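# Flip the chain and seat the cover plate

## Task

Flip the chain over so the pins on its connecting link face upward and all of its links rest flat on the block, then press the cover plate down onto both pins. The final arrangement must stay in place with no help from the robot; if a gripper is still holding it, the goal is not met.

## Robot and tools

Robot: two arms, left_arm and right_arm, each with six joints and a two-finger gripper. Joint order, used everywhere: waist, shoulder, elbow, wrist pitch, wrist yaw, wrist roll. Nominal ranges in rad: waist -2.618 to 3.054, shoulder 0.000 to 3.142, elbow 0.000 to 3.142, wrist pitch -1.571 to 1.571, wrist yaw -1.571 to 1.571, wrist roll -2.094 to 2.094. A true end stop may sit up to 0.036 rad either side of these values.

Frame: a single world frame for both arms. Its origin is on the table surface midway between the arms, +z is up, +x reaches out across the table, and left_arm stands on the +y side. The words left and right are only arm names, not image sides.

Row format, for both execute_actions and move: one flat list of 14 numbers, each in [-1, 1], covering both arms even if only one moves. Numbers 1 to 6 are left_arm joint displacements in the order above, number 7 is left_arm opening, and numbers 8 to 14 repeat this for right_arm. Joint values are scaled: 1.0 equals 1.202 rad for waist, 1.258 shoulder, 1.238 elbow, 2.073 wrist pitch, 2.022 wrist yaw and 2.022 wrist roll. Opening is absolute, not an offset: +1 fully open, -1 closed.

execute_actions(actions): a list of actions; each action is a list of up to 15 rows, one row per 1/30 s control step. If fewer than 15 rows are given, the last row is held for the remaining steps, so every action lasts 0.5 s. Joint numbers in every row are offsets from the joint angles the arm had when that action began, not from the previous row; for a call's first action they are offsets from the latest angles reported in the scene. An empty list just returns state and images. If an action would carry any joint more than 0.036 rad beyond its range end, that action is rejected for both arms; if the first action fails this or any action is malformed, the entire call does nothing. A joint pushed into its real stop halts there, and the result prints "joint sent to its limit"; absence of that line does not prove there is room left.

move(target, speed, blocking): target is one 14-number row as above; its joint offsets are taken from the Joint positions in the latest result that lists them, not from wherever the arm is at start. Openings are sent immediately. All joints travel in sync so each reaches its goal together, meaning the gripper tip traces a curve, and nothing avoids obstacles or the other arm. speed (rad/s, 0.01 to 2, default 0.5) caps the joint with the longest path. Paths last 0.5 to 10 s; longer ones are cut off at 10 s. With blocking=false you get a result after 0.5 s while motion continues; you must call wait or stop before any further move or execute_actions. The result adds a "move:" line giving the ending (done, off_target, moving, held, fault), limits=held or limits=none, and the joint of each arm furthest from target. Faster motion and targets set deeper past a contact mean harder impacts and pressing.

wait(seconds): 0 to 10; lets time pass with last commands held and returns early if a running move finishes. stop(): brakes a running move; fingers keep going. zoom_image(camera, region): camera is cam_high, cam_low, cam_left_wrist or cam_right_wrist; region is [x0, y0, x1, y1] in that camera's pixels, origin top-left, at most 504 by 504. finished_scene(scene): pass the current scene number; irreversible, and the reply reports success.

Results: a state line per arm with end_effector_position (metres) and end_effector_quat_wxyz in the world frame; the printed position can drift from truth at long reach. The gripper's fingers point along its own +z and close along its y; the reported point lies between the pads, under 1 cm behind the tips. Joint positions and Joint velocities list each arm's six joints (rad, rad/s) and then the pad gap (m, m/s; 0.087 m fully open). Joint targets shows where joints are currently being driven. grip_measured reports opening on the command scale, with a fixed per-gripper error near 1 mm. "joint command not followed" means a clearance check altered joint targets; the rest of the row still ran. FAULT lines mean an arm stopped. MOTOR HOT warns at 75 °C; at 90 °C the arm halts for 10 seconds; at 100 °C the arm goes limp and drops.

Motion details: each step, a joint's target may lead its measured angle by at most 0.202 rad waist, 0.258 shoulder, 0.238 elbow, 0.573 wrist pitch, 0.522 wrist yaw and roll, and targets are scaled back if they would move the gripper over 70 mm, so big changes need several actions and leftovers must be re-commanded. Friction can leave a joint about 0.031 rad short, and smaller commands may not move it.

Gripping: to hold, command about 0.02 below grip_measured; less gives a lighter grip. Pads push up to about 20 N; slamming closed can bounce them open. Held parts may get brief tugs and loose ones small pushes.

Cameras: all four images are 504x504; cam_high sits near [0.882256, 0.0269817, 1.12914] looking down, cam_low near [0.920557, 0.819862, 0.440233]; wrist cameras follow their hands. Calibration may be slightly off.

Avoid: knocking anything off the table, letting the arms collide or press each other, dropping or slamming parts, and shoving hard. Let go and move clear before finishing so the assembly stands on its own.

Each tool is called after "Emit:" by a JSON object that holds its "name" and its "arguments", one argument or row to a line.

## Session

Emit:
{"name": "execute_actions", "arguments": {
  "actions": []
}}

Scene clock: 0.00 s.
left_arm: end_effector_position=(+0.3605, +0.0681, +0.1625) grip_measured=+1.000 end_effector_quat_wxyz=(+0.434, +0.679, +0.537, -0.250) | right_arm: end_effector_position=(+0.1988, -0.3029, +0.2361) grip_measured=+0.983 end_effector_quat_wxyz=(+0.393, +0.128, +0.906, -0.085)
Joint names: [waist, shoulder, elbow, wrist pitch, wrist yaw, wrist roll]
Joint positions: left_arm=[-0.594  1.677  1.272 -0.356  0.763  0.961  0.087] | right_arm=[-0.044  0.829  1.119 -1.034  0.077 -0.002  0.087]
Joint velocities: left_arm=[-0.007 -0.012 -0.012 -0.037 -0.007 -0.022  0.   ] | right_arm=[ 0.002  0.027  0.012 -0.037  0.022  0.022 -0.001]
Joint targets: left_arm=[-0.594 1.677 1.272 -0.356 0.763 0.961] | right_arm=[-0.044 0.829 1.119 -1.034 0.077 -0.002]
camera_calibration (this result's frames):
cam_left_wrist: T_world_to_cam=[[-0.951447, 0.0542864, -0.302989, 0.388799], [0.0989892, 0.986, -0.134185, -0.062354], [0.291463, -0.157662, -0.9435, 0.19904], [0, 0, 0, 1]] pos_world=[0.318081, 0.0717556, 0.297229]
cam_right_wrist: T_world_to_cam=[[-0.291053, -0.953735, 0.0753455, -0.255281], [-0.954438, 0.294882, 0.0457526, 0.291452], [-0.065854, -0.0585961, -0.996107, 0.369391], [0, 0, 0, 1]] pos_world=[0.228198, -0.30777, 0.373853]

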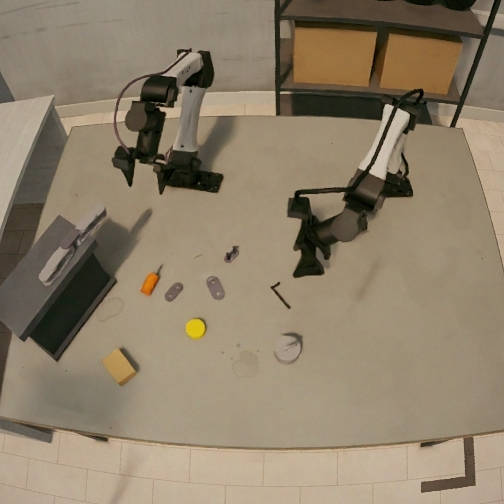

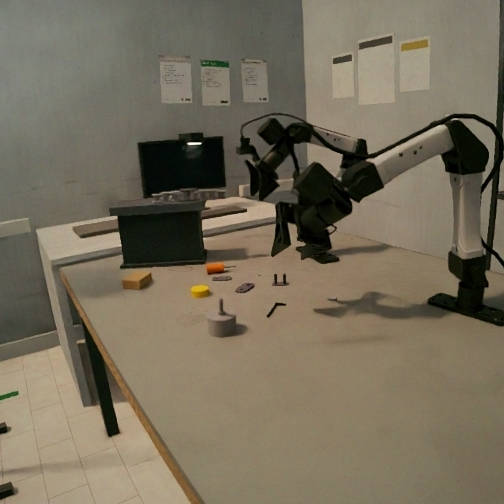

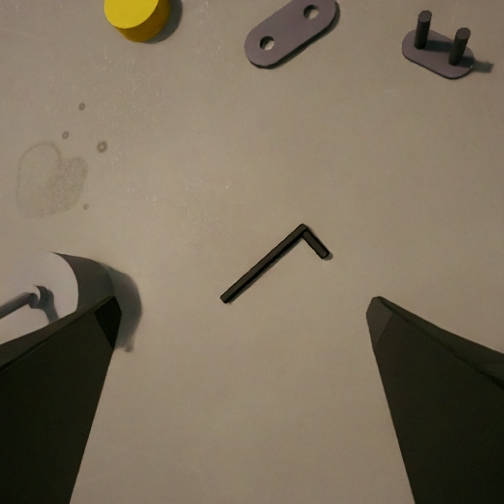

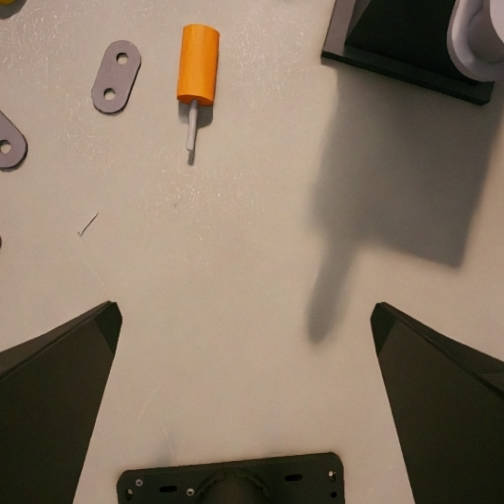

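Emit:
{"name": "move", "arguments": {
  "target": [0.7,-0.9,-0.5,0,-0.37,-0.47,1,-0.4,0.444,0.47,0.1,-0.038,0,1],
  "speed": 0.7
}}

Emit:
{"name": "zoom_image", "arguments": {
  "camera": "cam_low",
  "region": [100,160,260,230]
}}

Scene clock: 11.47 s.
left_arm: end_effector_position=(+0.2705, +0.4493, +0.2382) grip_measured=+1.000 end_effector_quat_wxyz=(+0.606, -0.117, +0.781, +0.098) | right_arm: end_effector_position=(+0.2764, -0.4883, +0.3411) grip_measured=+0.983 end_effector_quat_wxyz=(+0.463, +0.309, +0.811, -0.181)
Joint names: [waist, shoulder, elbow, wrist pitch, wrist yaw, wrist roll]
Joint positions: left_arm=[ 0.24   0.56   0.669 -0.357  0.021  0.017  0.087] | right_arm=[-0.518  1.372  1.679 -0.837  0.012 -0.002  0.087]
Joint velocities: left_arm=[ 0.002 -0.002  0.017 -0.037  0.037 -0.037  0.   ] | right_arm=[-0.002 -0.017  0.007  0.066  0.051  0.022  0.   ]
Joint targets: left_arm=[0.247 0.545 0.653 -0.356 0.015 0.011] | right_arm=[-0.524 1.388 1.700 -0.827 0.000 -0.002]
move: off_target (right_arm); limits=none; left_arm: farthest joint: the elbow, 0.016 radians from its target (0.619 radians at the start); right_arm: farthest joint: the elbow, 0.022 radians from its target (0.582 radians at the start)
camera_calibration (this result's frames):
cam_left_wrist: T_world_to_cam=[[0.290172, -0.956967, 0.00371522, 0.350837], [-0.861546, -0.262925, -0.434292, 0.473278], [0.41658, 0.122819, -0.900765, 0.186714], [0, 0, 0, 1]] pos_world=[0.228167, 0.437244, 0.372422]
cam_right_wrist: T_world_to_cam=[[-0.665564, -0.745724, 0.0303283, -0.196998], [-0.739029, 0.652825, -0.166299, 0.60296], [0.104214, -0.133096, -0.985609, 0.381201], [0, 0, 0, 1]] pos_world=[0.274764, -0.489798, 0.481961]

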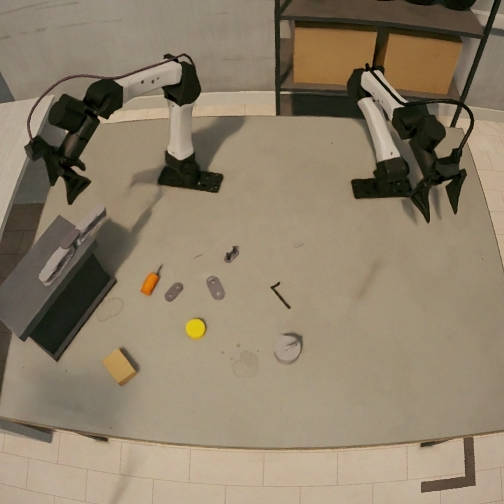

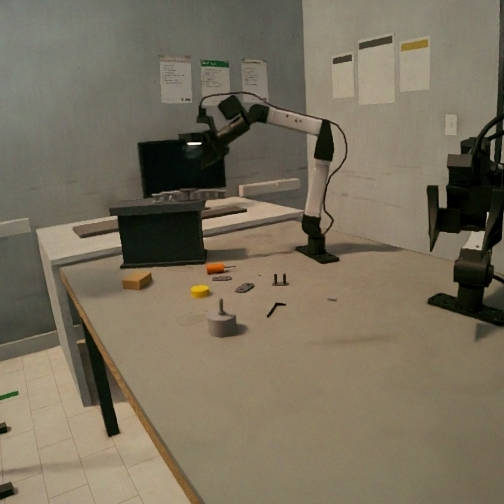

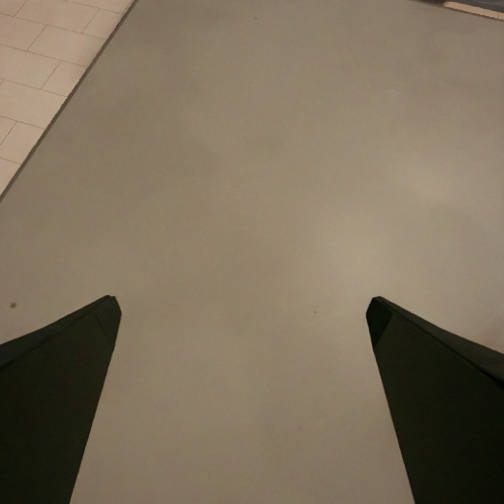

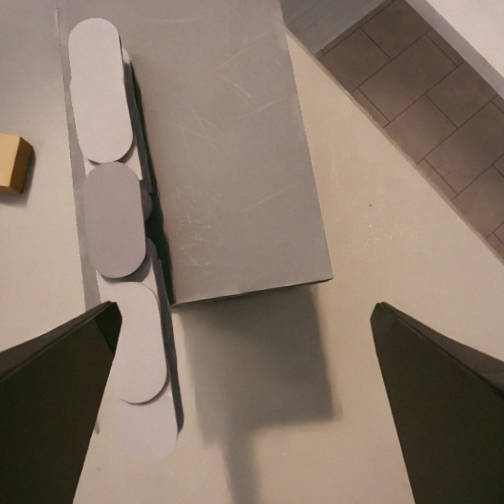

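Region (100, 160, 260, 230) of cam_low's 504x504 image, scaled by 3.150, with more detail than that image has; it fills the top 220 rows of this view, and the rest is white.

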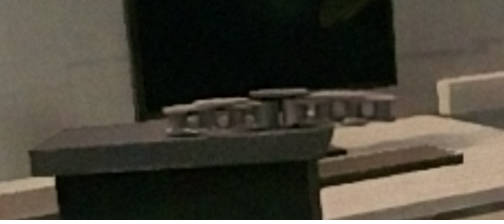

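Emit:
{"name": "move", "arguments": {
  "target": [0,0,0,0,0,0,1,0.46,-0.1,-0.2,0.2,0.065,-0.3,1],
  "speed": 0.7
}}

Scene clock: 24.20 s.
left_arm: end_effector_position=(+0.2705, +0.4493, +0.2382) grip_measured=+1.000 end_effector_quat_wxyz=(+0.606, -0.117, +0.781, +0.098) | right_arm: end_effector_position=(+0.3798, -0.3520, +0.3766) grip_measured=+0.983 end_effector_quat_wxyz=(+0.548, -0.128, +0.778, -0.280)
Joint names: [waist, shoulder, elbow, wrist pitch, wrist yaw, wrist roll]
Joint positions: left_arm=[ 0.24   0.56   0.669 -0.357  0.021  0.016  0.087] | right_arm=[ 0.03   1.265  1.452 -0.433  0.131 -0.602  0.087]
Joint velocities: left_arm=[-0.022 -0.012  0.022 -0.051  0.007  0.022  0.   ] | right_arm=[-0.012 -0.027  0.007  0.066 -0.037  0.007 -0.002]
Joint targets: left_arm=[0.240 0.560 0.669 -0.357 0.021 0.017] | right_arm=[0.035 1.247 1.431 -0.423 0.143 -0.609]
move: off_target (right_arm); limits=none; left_arm: farthest joint: the wrist roll, 0.001 radians from its target (0.001 radians at the start); right_arm: farthest joint: the elbow, 0.021 radians from its target (0.247 radians at the start)
camera_calibration (this result's frames):
cam_left_wrist: T_world_to_cam=[[0.290705, -0.956803, 0.00436084, 0.350501], [-0.861315, -0.263672, -0.434297, 0.473552], [0.416687, 0.122496, -0.900759, 0.186828], [0, 0, 0, 1]] pos_world=[0.228136, 0.437337, 0.372421]
cam_right_wrist: T_world_to_cam=[[-0.109197, -0.796991, 0.594039, -0.469225], [-0.944148, -0.103757, -0.31276, 0.462988], [0.310902, -0.595013, -0.741147, 0.0903982], [0, 0, 0, 1]] pos_world=[0.357786, -0.272142, 0.49054]

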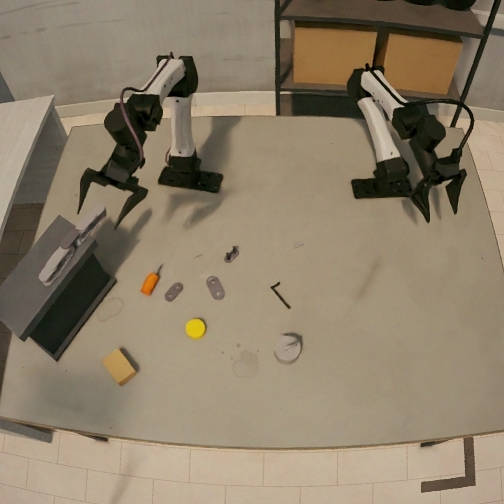

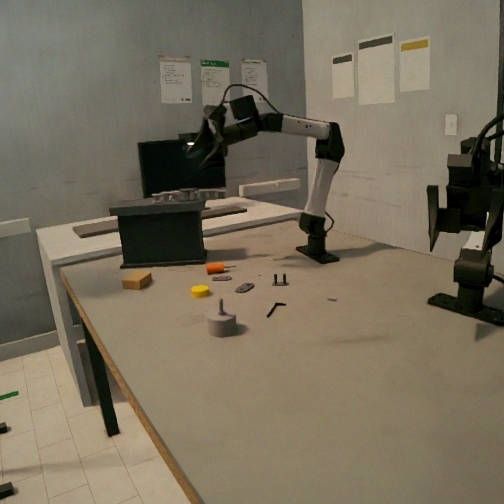

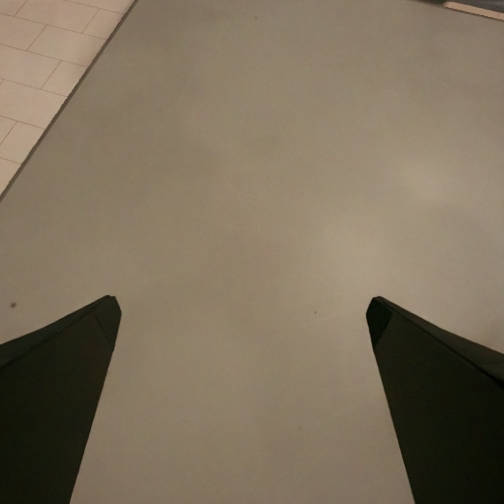

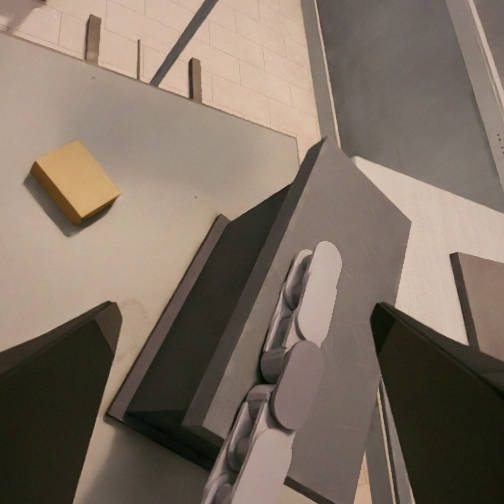

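Emit:
{"name": "move", "arguments": {
  "target": [0,0,0,0,0,0,1,0,-0.25,-0.884,0.498,0,-0.482,1],
  "speed": 0.7
}}

Scene clock: 28.90 s.
left_arm: end_effector_position=(+0.2705, +0.4493, +0.2382) grip_measured=+1.000 end_effector_quat_wxyz=(+0.606, -0.117, +0.781, +0.098) | right_arm: end_effector_position=(+0.3276, -0.3611, +0.2411) grip_measured=+0.983 end_effector_quat_wxyz=(+0.416, -0.420, +0.573, -0.568)
Joint names: [waist, shoulder, elbow, wrist pitch, wrist yaw, wrist roll]
Joint positions: left_arm=[ 0.24   0.56   0.669 -0.357  0.021  0.016  0.087] | right_arm=[ 0.03   0.969  0.373  0.588  0.132 -1.569  0.087]
Joint velocities: left_arm=[ 0.022  0.012 -0.007 -0.037  0.022 -0.066  0.   ] | right_arm=[-0.012 -0.007 -0.002  0.022  0.022  0.007 -0.   ]
Joint targets: left_arm=[0.240 0.560 0.669 -0.357 0.021 0.016] | right_arm=[0.030 0.951 0.358 0.599 0.131 -1.577]
move: done; limits=none; left_arm: farthest joint: the waist, 0.000 radians from its target (0.000 radians at the start); right_arm: farthest joint: the shoulder, 0.018 radians from its target (0.315 radians at the start)
camera_calibration (this result's frames):
cam_left_wrist: T_world_to_cam=[[0.290705, -0.956803, 0.00436084, 0.350501], [-0.861315, -0.263672, -0.434297, 0.473552], [0.416687, 0.122496, -0.900759, 0.186828], [0, 0, 0, 1]] pos_world=[0.228136, 0.437337, 0.372421]
cam_right_wrist: T_world_to_cam=[[0.00538438, 0.0197445, 0.999791, -0.242128], [-0.923997, -0.382194, 0.012524, 0.184832], [0.382361, -0.923871, 0.016186, -0.323895], [0, 0, 0, 1]] pos_world=[0.295932, -0.223815, 0.245005]

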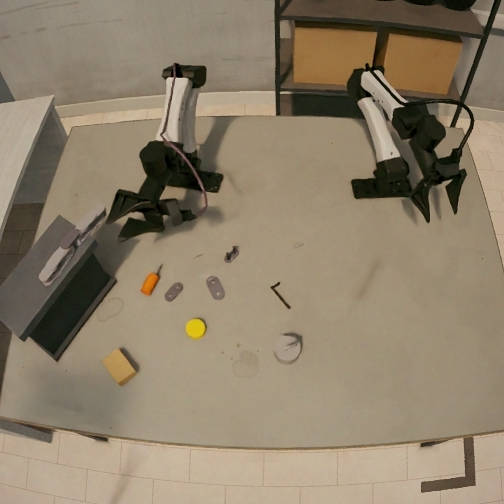

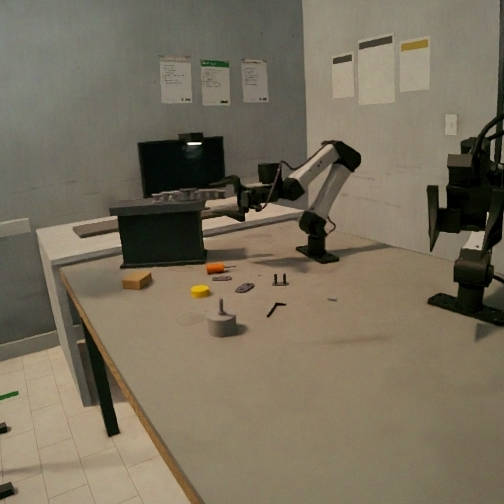

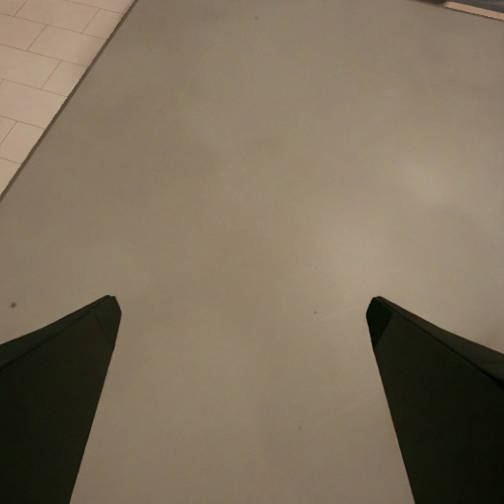

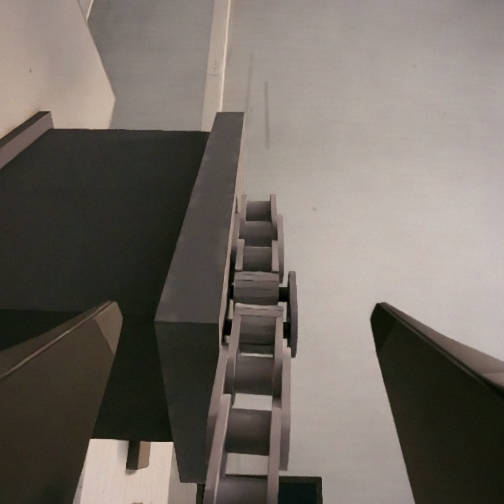

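Emit:
{"name": "move", "arguments": {
  "target": [0,0,0,0,0,0,1,-0.205,0,0,0,0,0,0.5],
  "speed": 0.2
}}

Emit:
{"name": "zoom_image", "arguments": {
  "camera": "cam_high",
  "region": [20,160,180,300]
}}

Scene clock: 32.77 s.
left_arm: end_effector_position=(+0.2705, +0.4493, +0.2382) grip_measured=+1.000 end_effector_quat_wxyz=(+0.606, -0.117, +0.781, +0.098) | right_arm: end_effector_position=(+0.2888, -0.4363, +0.2412) grip_measured=+0.500 end_effector_quat_wxyz=(+0.346, -0.349, +0.618, -0.614)
Joint names: [waist, shoulder, elbow, wrist pitch, wrist yaw, wrist roll]
Joint positions: left_arm=[ 0.24   0.56   0.669 -0.357  0.021  0.016  0.087] | right_arm=[-0.208  0.969  0.373  0.588  0.132 -1.57   0.066]
Joint velocities: left_arm=[-0.022  0.002 -0.012 -0.051  0.007  0.051  0.   ] | right_arm=[-0.002  0.002 -0.002 -0.037 -0.022  0.007 -0.   ]
Joint targets: left_arm=[0.240 0.560 0.669 -0.357 0.021 0.016] | right_arm=[-0.216 0.969 0.373 0.588 0.132 -1.570]
move: done; limits=none; left_arm: farthest joint: the waist, 0.000 radians from its target (0.000 radians at the start); right_arm: farthest joint: the waist, 0.008 radians from its target (0.247 radians at the start)
camera_calibration (this result's frames):
cam_left_wrist: T_world_to_cam=[[0.290705, -0.956803, 0.00436084, 0.350501], [-0.861315, -0.263672, -0.434297, 0.473552], [0.416687, 0.122496, -0.900759, 0.186828], [0, 0, 0, 1]] pos_world=[0.228136, 0.437337, 0.372421]
cam_right_wrist: T_world_to_cam=[[0.00994783, 0.018716, 0.999775, -0.24232], [-0.988179, -0.152781, 0.0126925, 0.238832], [0.152984, -0.988083, 0.0169749, -0.340556], [0, 0, 0, 1]] pos_world=[0.290519, -0.295473, 0.245015]

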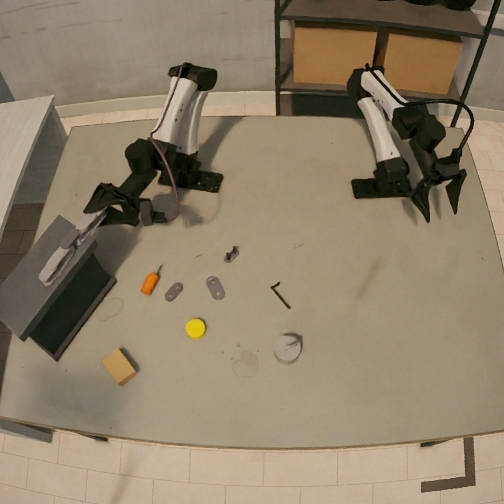

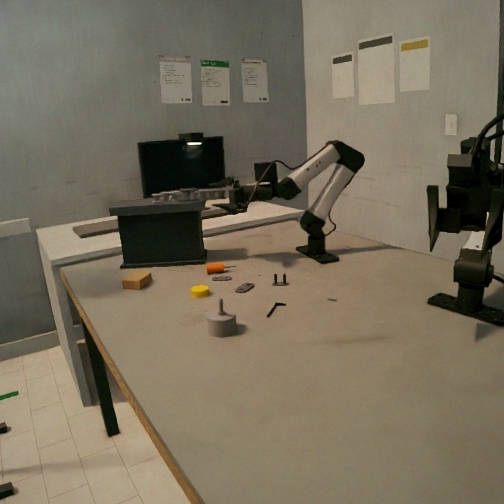

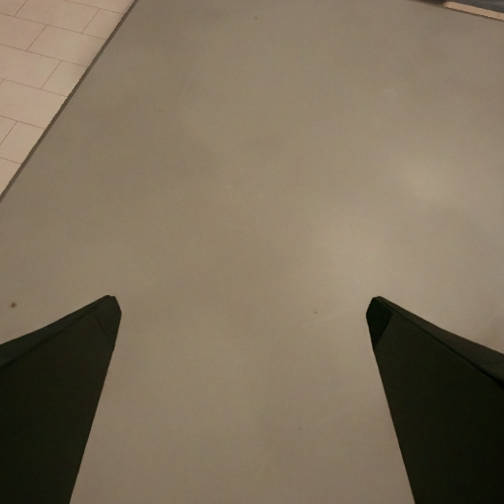

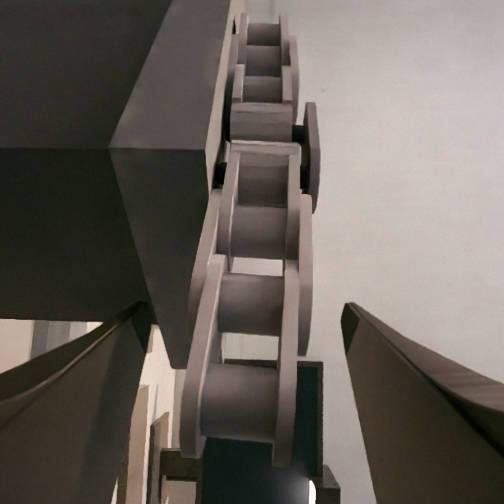

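Region (20, 160, 180, 300) of cam_high's 504x504 image, scaled by 3.150, with more detail than that image has; it fills the top 441 rows of this view, and the rest is white.

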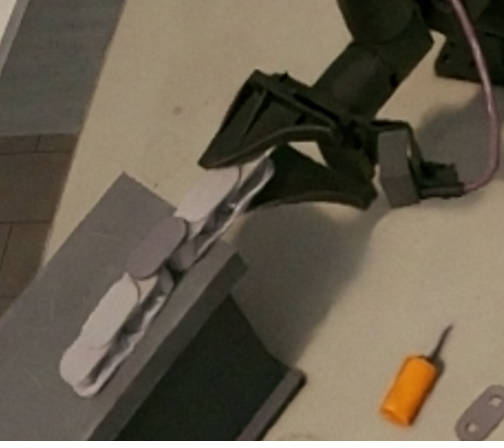

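Emit:
{"name": "move", "arguments": {
  "target": [0,0,0,0,0,0,1,0,0.057,0.041,0.02,0,0,-0.05],
  "speed": 0.1
}}

Emit:
{"name": "move", "arguments": {
  "target": [0,0,0,0,0,0,1,0,0,0,0,0,0,-0.28]
}}

Emit:
{"name": "zoom_image", "arguments": {
  "camera": "cam_high",
  "region": [20,160,180,300]
}}

Scene clock: 38.43 s.
left_arm: end_effector_position=(+0.2705, +0.4493, +0.2382) grip_measured=+1.000 end_effector_quat_wxyz=(+0.606, -0.117, +0.781, +0.098) | right_arm: end_effector_position=(+0.2975, -0.4401, +0.2446) grip_measured=-0.050 end_effector_quat_wxyz=(+0.347, -0.347, +0.617, -0.615)
Joint names: [waist, shoulder, elbow, wrist pitch, wrist yaw, wrist roll]
Joint positions: left_arm=[ 0.24   0.56   0.669 -0.357  0.021  0.016  0.087] | right_arm=[-0.208  1.022  0.401  0.619  0.132 -1.57   0.042]
Joint velocities: left_arm=[-0.012 -0.017 -0.007  0.007 -0.022  0.066  0.   ] | right_arm=[-0.007 -0.022 -0.007  0.007 -0.051  0.022 -0.001]
Joint targets: left_arm=[0.240 0.560 0.669 -0.357 0.021 0.016] | right_arm=[-0.208 1.041 0.423 0.630 0.132 -1.570]
move: off_target (right_arm); limits=none; left_arm: farthest joint: the waist, 0.000 radians from its target (0.000 radians at the start); right_arm: farthest joint: the elbow, 0.022 radians from its target (0.051 radians at the start)
camera_calibration (this result's frames):
cam_left_wrist: T_world_to_cam=[[0.290705, -0.956803, 0.00436084, 0.350501], [-0.861315, -0.263672, -0.434297, 0.473552], [0.416687, 0.122496, -0.900759, 0.186828], [0, 0, 0, 1]] pos_world=[0.228136, 0.437337, 0.372421]
cam_right_wrist: T_world_to_cam=[[0.004359, 0.021166, 0.999766, -0.242943], [-0.988235, -0.152756, 0.00754271, 0.248121], [0.15288, -0.988037, 0.0202511, -0.346481], [0, 0, 0, 1]] pos_world=[0.299231, -0.299292, 0.248032]

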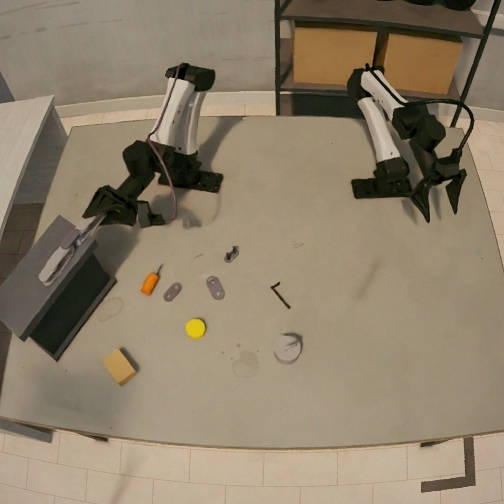

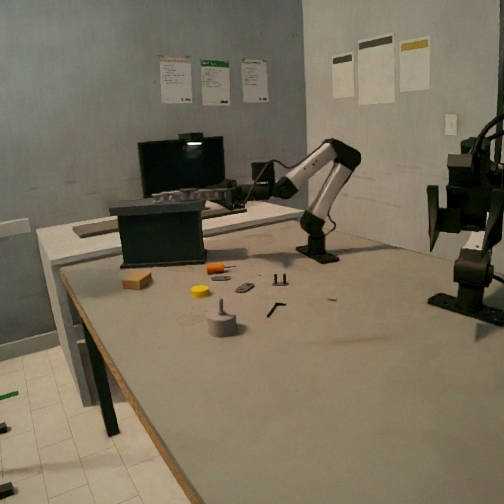

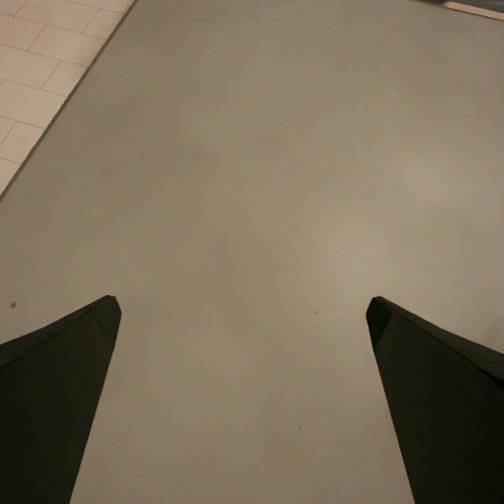

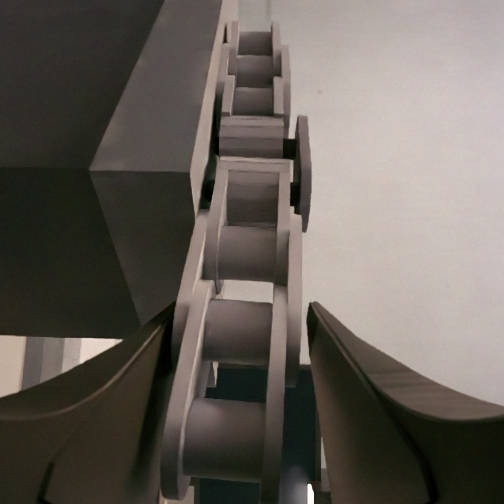

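Scene clock: 38.93 s.
left_arm: end_effector_position=(+0.2705, +0.4493, +0.2382) grip_measured=+1.000 end_effector_quat_wxyz=(+0.606, -0.117, +0.781, +0.098) | right_arm: end_effector_position=(+0.2975, -0.4401, +0.2448) grip_measured=-0.231 end_effector_quat_wxyz=(+0.347, -0.347, +0.617, -0.616)
Joint names: [waist, shoulder, elbow, wrist pitch, wrist yaw, wrist roll]
Joint positions: left_arm=[ 0.24   0.56   0.669 -0.357  0.021  0.016  0.087] | right_arm=[-0.208  1.022  0.401  0.62   0.132 -1.569  0.034]
Joint velocities: left_arm=[-0.002 -0.032  0.017 -0.007  0.037  0.095  0.   ] | right_arm=[-0.007 -0.012  0.007 -0.022  0.051  0.037 -0.   ]
Joint targets: left_arm=[0.240 0.560 0.669 -0.357 0.021 0.016] | right_arm=[-0.208 1.022 0.401 0.619 0.132 -1.570]
move: done; limits=none; left_arm: farthest joint: the waist, 0.000 radians from its target (0.000 radians at the start); right_arm: farthest joint: the wrist pitch, 0.001 radians from its target (0.000 radians at the start)
camera_calibration (this result's frames):
cam_left_wrist: T_world_to_cam=[[0.290705, -0.956803, 0.00436084, 0.350501], [-0.861315, -0.263672, -0.434297, 0.473552], [0.416687, 0.122496, -0.900759, 0.186828], [0, 0, 0, 1]] pos_world=[0.228136, 0.437337, 0.372421]
cam_right_wrist: T_world_to_cam=[[0.00291581, 0.020973, 0.999776, -0.242847], [-0.988245, -0.152757, 0.00608665, 0.248478], [0.15285, -0.988041, 0.020281, -0.346487], [0, 0, 0, 1]] pos_world=[0.299226, -0.299293, 0.248307]

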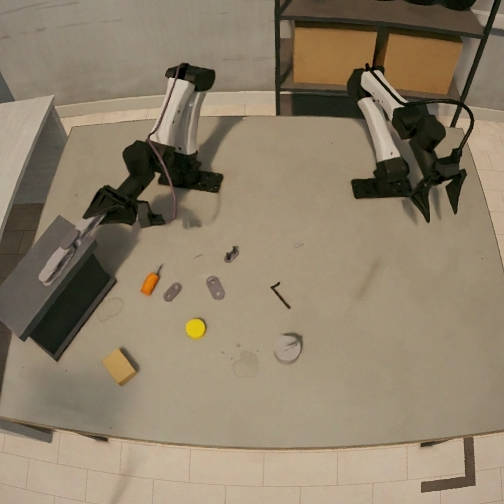

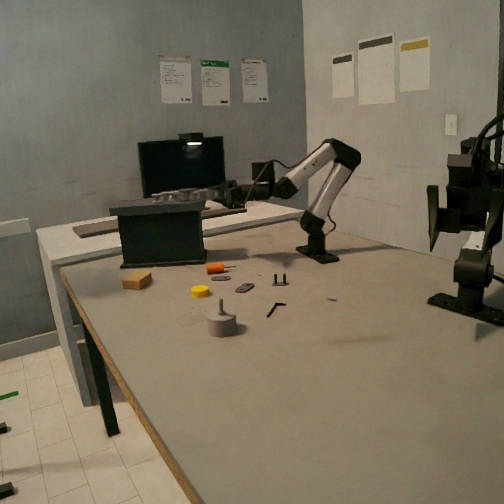

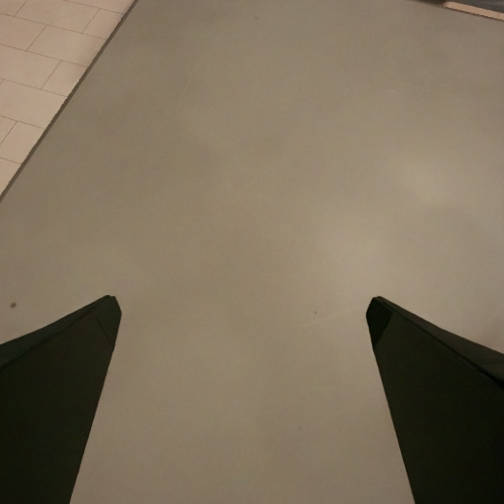

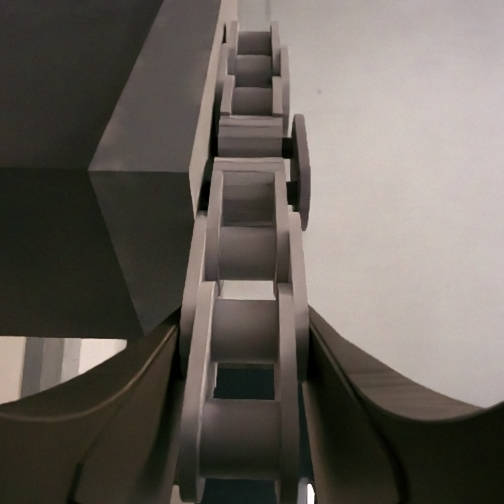

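Region (20, 160, 180, 300) of cam_high's 504x504 image, scaled by 3.150, with more detail than that image has; it fills the top 441 rows of this view, and the rest is white.

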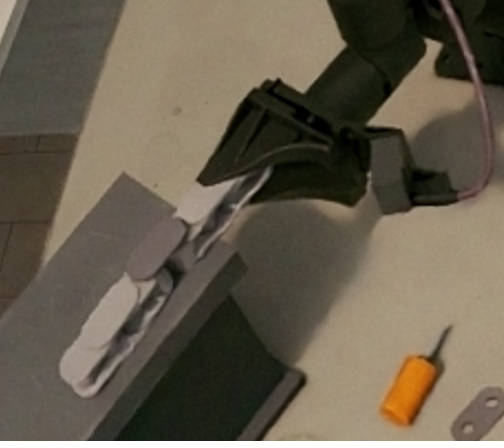

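Emit:
{"name": "move", "arguments": {
  "target": [0,0,0,0,0,0,1,-0.075,-0.054,0.094,-0.056,-0.045,0.262,-0.28],
  "speed": 0.3
}}

Scene clock: 54.33 s.
left_arm: end_effector_position=(+0.2705, +0.4493, +0.2382) grip_measured=+1.000 end_effector_quat_wxyz=(+0.606, -0.117, +0.781, +0.098) | right_arm: end_effector_position=(+0.2932, -0.4500, +0.2473) grip_measured=-0.231 end_effector_quat_wxyz=(+0.494, -0.173, +0.688, -0.503)
Joint names: [waist, shoulder, elbow, wrist pitch, wrist yaw, wrist roll]
Joint positions: left_arm=[ 0.24   0.56   0.669 -0.357  0.021  0.016  0.087] | right_arm=[-0.291  0.978  0.486  0.485  0.053 -1.041  0.034]
Joint velocities: left_arm=[ 0.007 -0.002  0.017  0.037 -0.022 -0.051  0.   ] | right_arm=[ 0.002  0.007  0.007 -0.095 -0.022 -0.007  0.   ]
Joint targets: left_arm=[0.240 0.560 0.669 -0.357 0.021 0.016] | right_arm=[-0.298 0.954 0.518 0.504 0.040 -1.040]
move: off_target (right_arm); limits=none; left_arm: farthest joint: the waist, 0.000 radians from its target (0.000 radians at the start); right_arm: farthest joint: the elbow, 0.031 radians from its target (0.116 radians at the start)
camera_calibration (this result's frames):
cam_left_wrist: T_world_to_cam=[[0.290705, -0.956803, 0.00436084, 0.350501], [-0.861315, -0.263672, -0.434297, 0.473552], [0.416687, 0.122496, -0.900759, 0.186828], [0, 0, 0, 1]] pos_world=[0.228136, 0.437337, 0.372421]
cam_right_wrist: T_world_to_cam=[[-0.257677, -0.413284, 0.873384, -0.332854], [-0.946172, -0.0752998, -0.314784, 0.34454], [0.195861, -0.907483, -0.371635, -0.235113], [0, 0, 0, 1]] pos_world=[0.286275, -0.324981, 0.311788]

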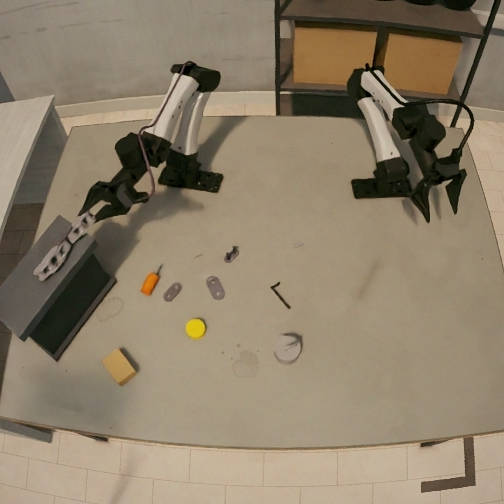

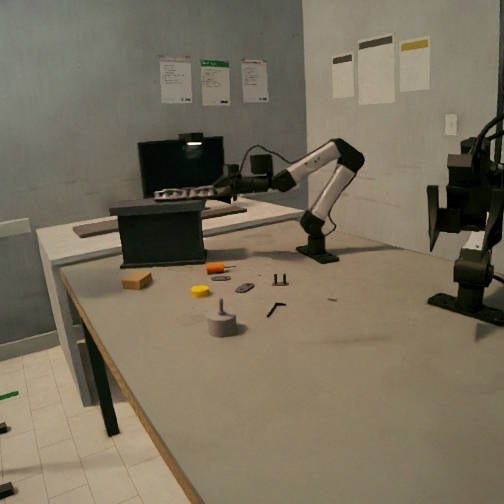

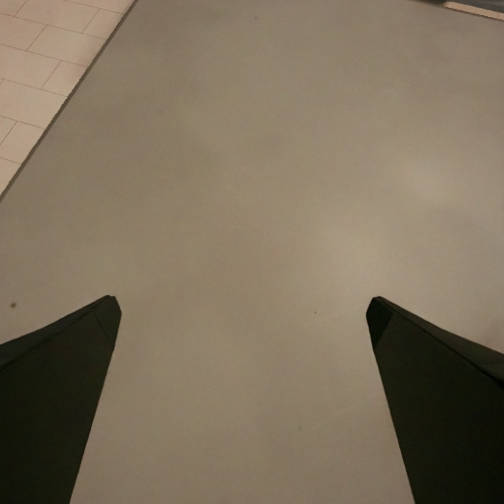

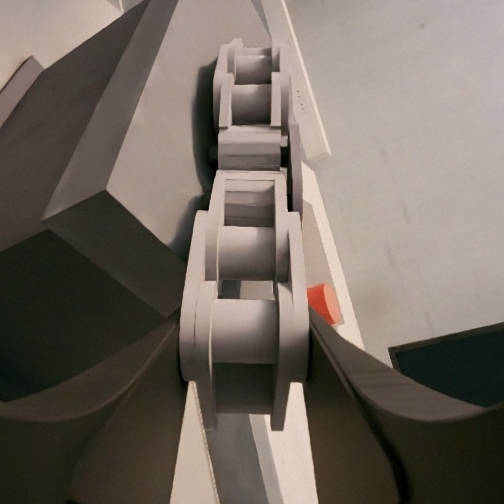

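Emit:
{"name": "move", "arguments": {
  "target": [0,0,0,0,0,0,1,-0.12,-0.036,0.07,-0.024,-0.075,0.257,-0.28],
  "speed": 0.3
}}

Scene clock: 59.07 s.
left_arm: end_effector_position=(+0.2705, +0.4493, +0.2382) grip_measured=+1.000 end_effector_quat_wxyz=(+0.606, -0.117, +0.781, +0.098) | right_arm: end_effector_position=(+0.2844, -0.4603, +0.2373) grip_measured=-0.231 end_effector_quat_wxyz=(+0.595, +0.016, +0.720, -0.356)
Joint names: [waist, shoulder, elbow, wrist pitch, wrist yaw, wrist roll]
Joint positions: left_arm=[ 0.24   0.56   0.669 -0.357  0.021  0.016  0.087] | right_arm=[-0.43   0.962  0.534  0.389 -0.073 -0.519  0.034]
Joint velocities: left_arm=[ 0.002  0.017  0.017  0.022 -0.066  0.007  0.   ] | right_arm=[-0.002 -0.002 -0.007 -0.007  0.007  0.066 -0.   ]
Joint targets: left_arm=[0.240 0.560 0.669 -0.357 0.021 0.016] | right_arm=[-0.435 0.932 0.573 0.436 -0.098 -0.521]
move: off_target (right_arm); limits=none; left_arm: farthest joint: the waist, 0.000 radians from its target (0.000 radians at the start); right_arm: farthest joint: the wrist pitch, 0.046 radians from its target (0.050 radians at the start)
camera_calibration (this result's frames):
cam_left_wrist: T_world_to_cam=[[0.290705, -0.956803, 0.00436084, 0.350501], [-0.861315, -0.263672, -0.434297, 0.473552], [0.416687, 0.122496, -0.900759, 0.186828], [0, 0, 0, 1]] pos_world=[0.228136, 0.437337, 0.372421]
cam_right_wrist: T_world_to_cam=[[-0.449019, -0.732532, 0.511644, -0.337403], [-0.837695, 0.145887, -0.526292, 0.45346], [0.310884, -0.664917, -0.679144, -0.0944947], [0, 0, 0, 1]] pos_world=[0.257738, -0.376143, 0.347107]

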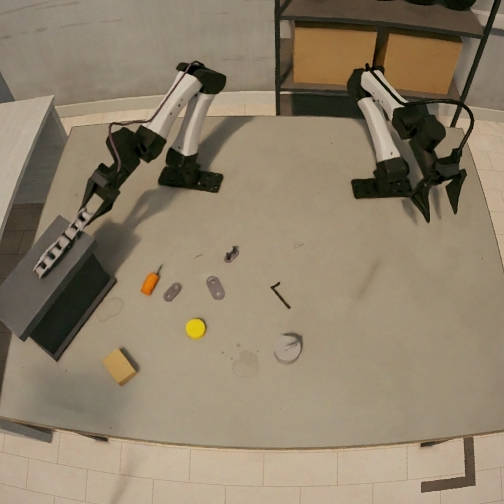

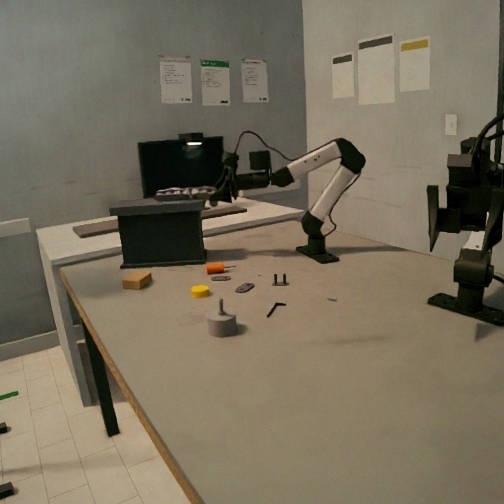

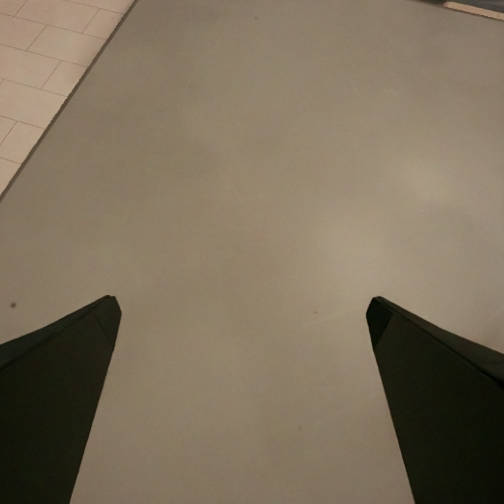

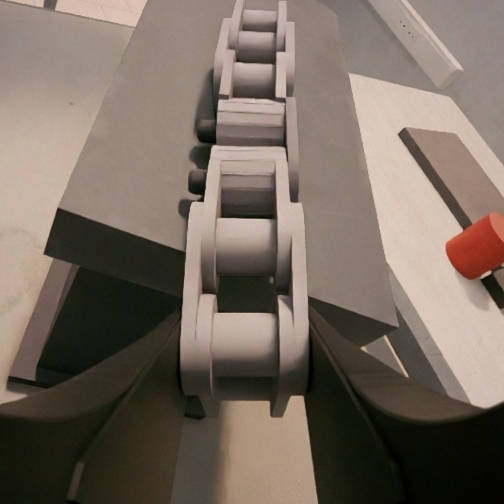

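Emit:
{"name": "move", "arguments": {
  "target": [0,0,0,0,0,0,1,-0.134,0.023,0.05,0.05,-0.092,0.258,-0.28],
  "speed": 0.3
}}

Scene clock: 63.70 s.
left_arm: end_effector_position=(+0.2705, +0.4493, +0.2382) grip_measured=+1.000 end_effector_quat_wxyz=(+0.606, -0.117, +0.781, +0.098) | right_arm: end_effector_position=(+0.2818, -0.4653, +0.2360) grip_measured=-0.231 end_effector_quat_wxyz=(+0.672, +0.193, +0.691, -0.185)
Joint names: [waist, shoulder, elbow, wrist pitch, wrist yaw, wrist roll]
Joint positions: left_arm=[ 0.24   0.56   0.669 -0.357  0.021  0.016  0.087] | right_arm=[-0.583  0.985  0.552  0.403 -0.247 -0.004  0.034]
Joint velocities: left_arm=[-0.007 -0.027 -0.007  0.051  0.007 -0.007  0.   ] | right_arm=[-0.017 -0.037 -0.002 -0.022 -0.051  0.066 -0.   ]
Joint targets: left_arm=[0.240 0.560 0.669 -0.357 0.021 0.016] | right_arm=[-0.591 0.990 0.596 0.493 -0.260 0.002]
move: off_target (right_arm); limits=none; left_arm: farthest joint: the waist, 0.000 radians from its target (0.000 radians at the start); right_arm: farthest joint: the wrist pitch, 0.090 radians from its target (0.103 radians at the start)
camera_calibration (this result's frames):
cam_left_wrist: T_world_to_cam=[[0.290705, -0.956803, 0.00436084, 0.350501], [-0.861315, -0.263672, -0.434297, 0.473552], [0.416687, 0.122496, -0.900759, 0.186828], [0, 0, 0, 1]] pos_world=[0.228136, 0.437337, 0.372421]
cam_right_wrist: T_world_to_cam=[[-0.522531, -0.852444, 0.0173658, -0.259957], [-0.674599, 0.400888, -0.619842, 0.546119], [0.521419, -0.335602, -0.784534, 0.0208325], [0, 0, 0, 1]] pos_world=[0.221713, -0.43354, 0.359366]

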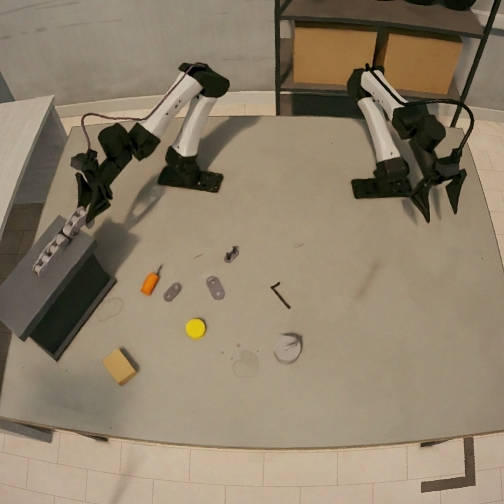

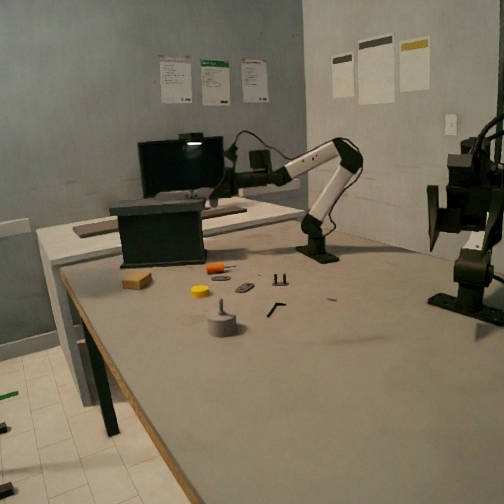

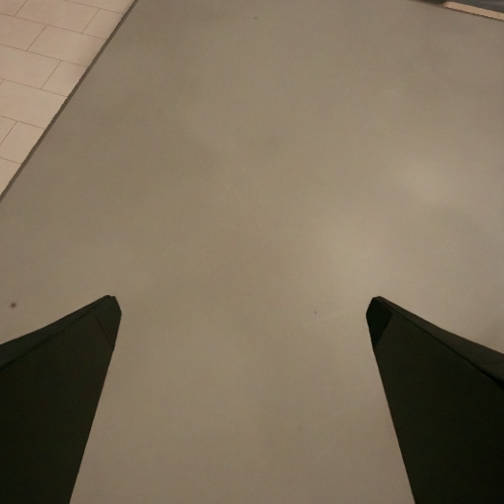

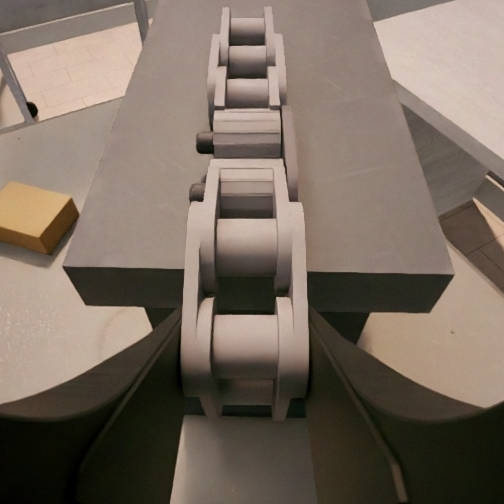

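Emit:
{"name": "move", "arguments": {
  "target": [0,0,0,0,0,0,1,-0.129,0.043,0.06,0.085,-0.077,0.264,-0.28],
  "speed": 0.3
}}

Scene clock: 69.87 s.
left_arm: end_effector_position=(+0.2705, +0.4493, +0.2382) grip_measured=+1.000 end_effector_quat_wxyz=(+0.606, -0.117, +0.781, +0.098) | right_arm: end_effector_position=(+0.2773, -0.4779, +0.2573) grip_measured=-0.231 end_effector_quat_wxyz=(+0.717, +0.350, +0.603, -0.018)
Joint names: [waist, shoulder, elbow, wrist pitch, wrist yaw, wrist roll]
Joint positions: left_arm=[ 0.24   0.56   0.669 -0.357  0.021  0.016  0.087] | right_arm=[-0.731  1.035  0.58   0.485 -0.386  0.512  0.034]
Joint velocities: left_arm=[-0.022  0.022 -0.017  0.022  0.037  0.037  0.   ] | right_arm=[-0.017  0.002 -0.007 -0.037  0.066 -0.051 -0.   ]
Joint targets: left_arm=[0.240 0.560 0.669 -0.357 0.021 0.016] | right_arm=[-0.738 1.039 0.626 0.579 -0.402 0.530]
move: off_target (right_arm); limits=none; left_arm: farthest joint: the waist, 0.000 radians from its target (0.000 radians at the start); right_arm: farthest joint: the wrist pitch, 0.094 radians from its target (0.177 radians at the start)
camera_calibration (this result's frames):
cam_left_wrist: T_world_to_cam=[[0.290705, -0.956803, 0.00436084, 0.350501], [-0.861315, -0.263672, -0.434297, 0.473552], [0.416687, 0.122496, -0.900759, 0.186828], [0, 0, 0, 1]] pos_world=[0.228136, 0.437337, 0.372421]
cam_right_wrist: T_world_to_cam=[[-0.460741, -0.757984, -0.461712, -0.122102], [-0.480714, 0.650429, -0.588095, 0.618649], [0.746078, -0.0490084, -0.664053, 0.0793647], [0, 0, 0, 1]] pos_world=[0.181923, -0.49105, 0.360151]

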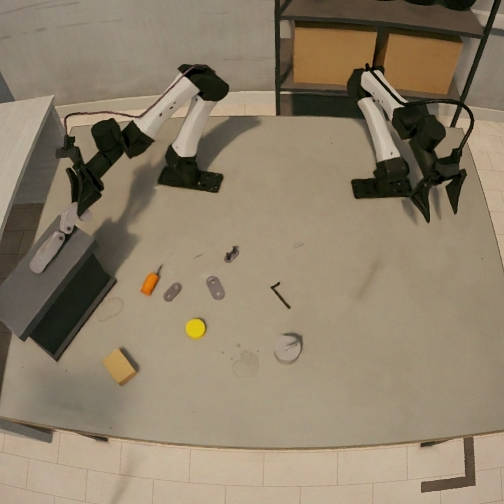

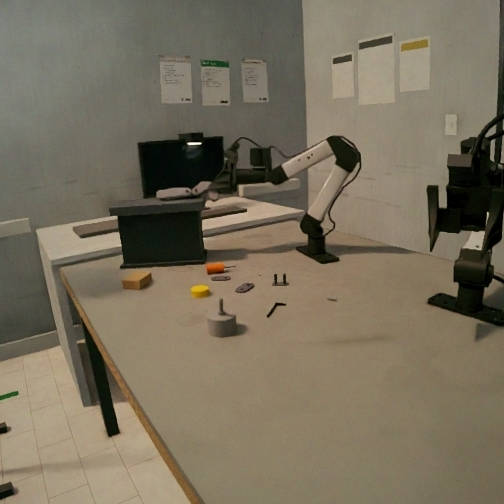

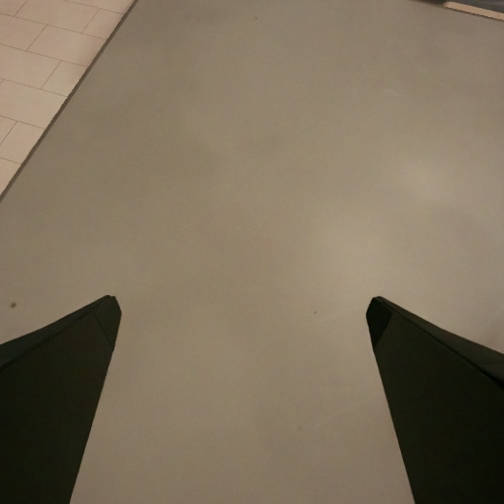

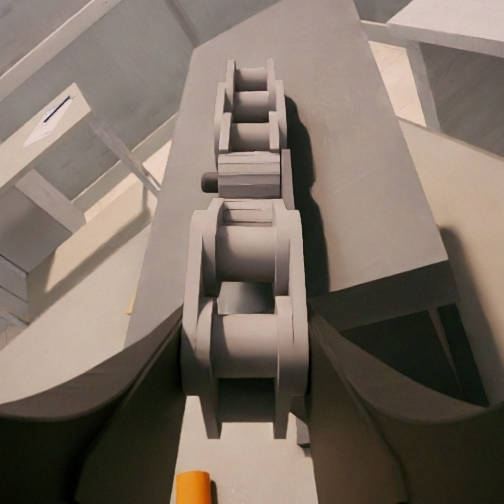

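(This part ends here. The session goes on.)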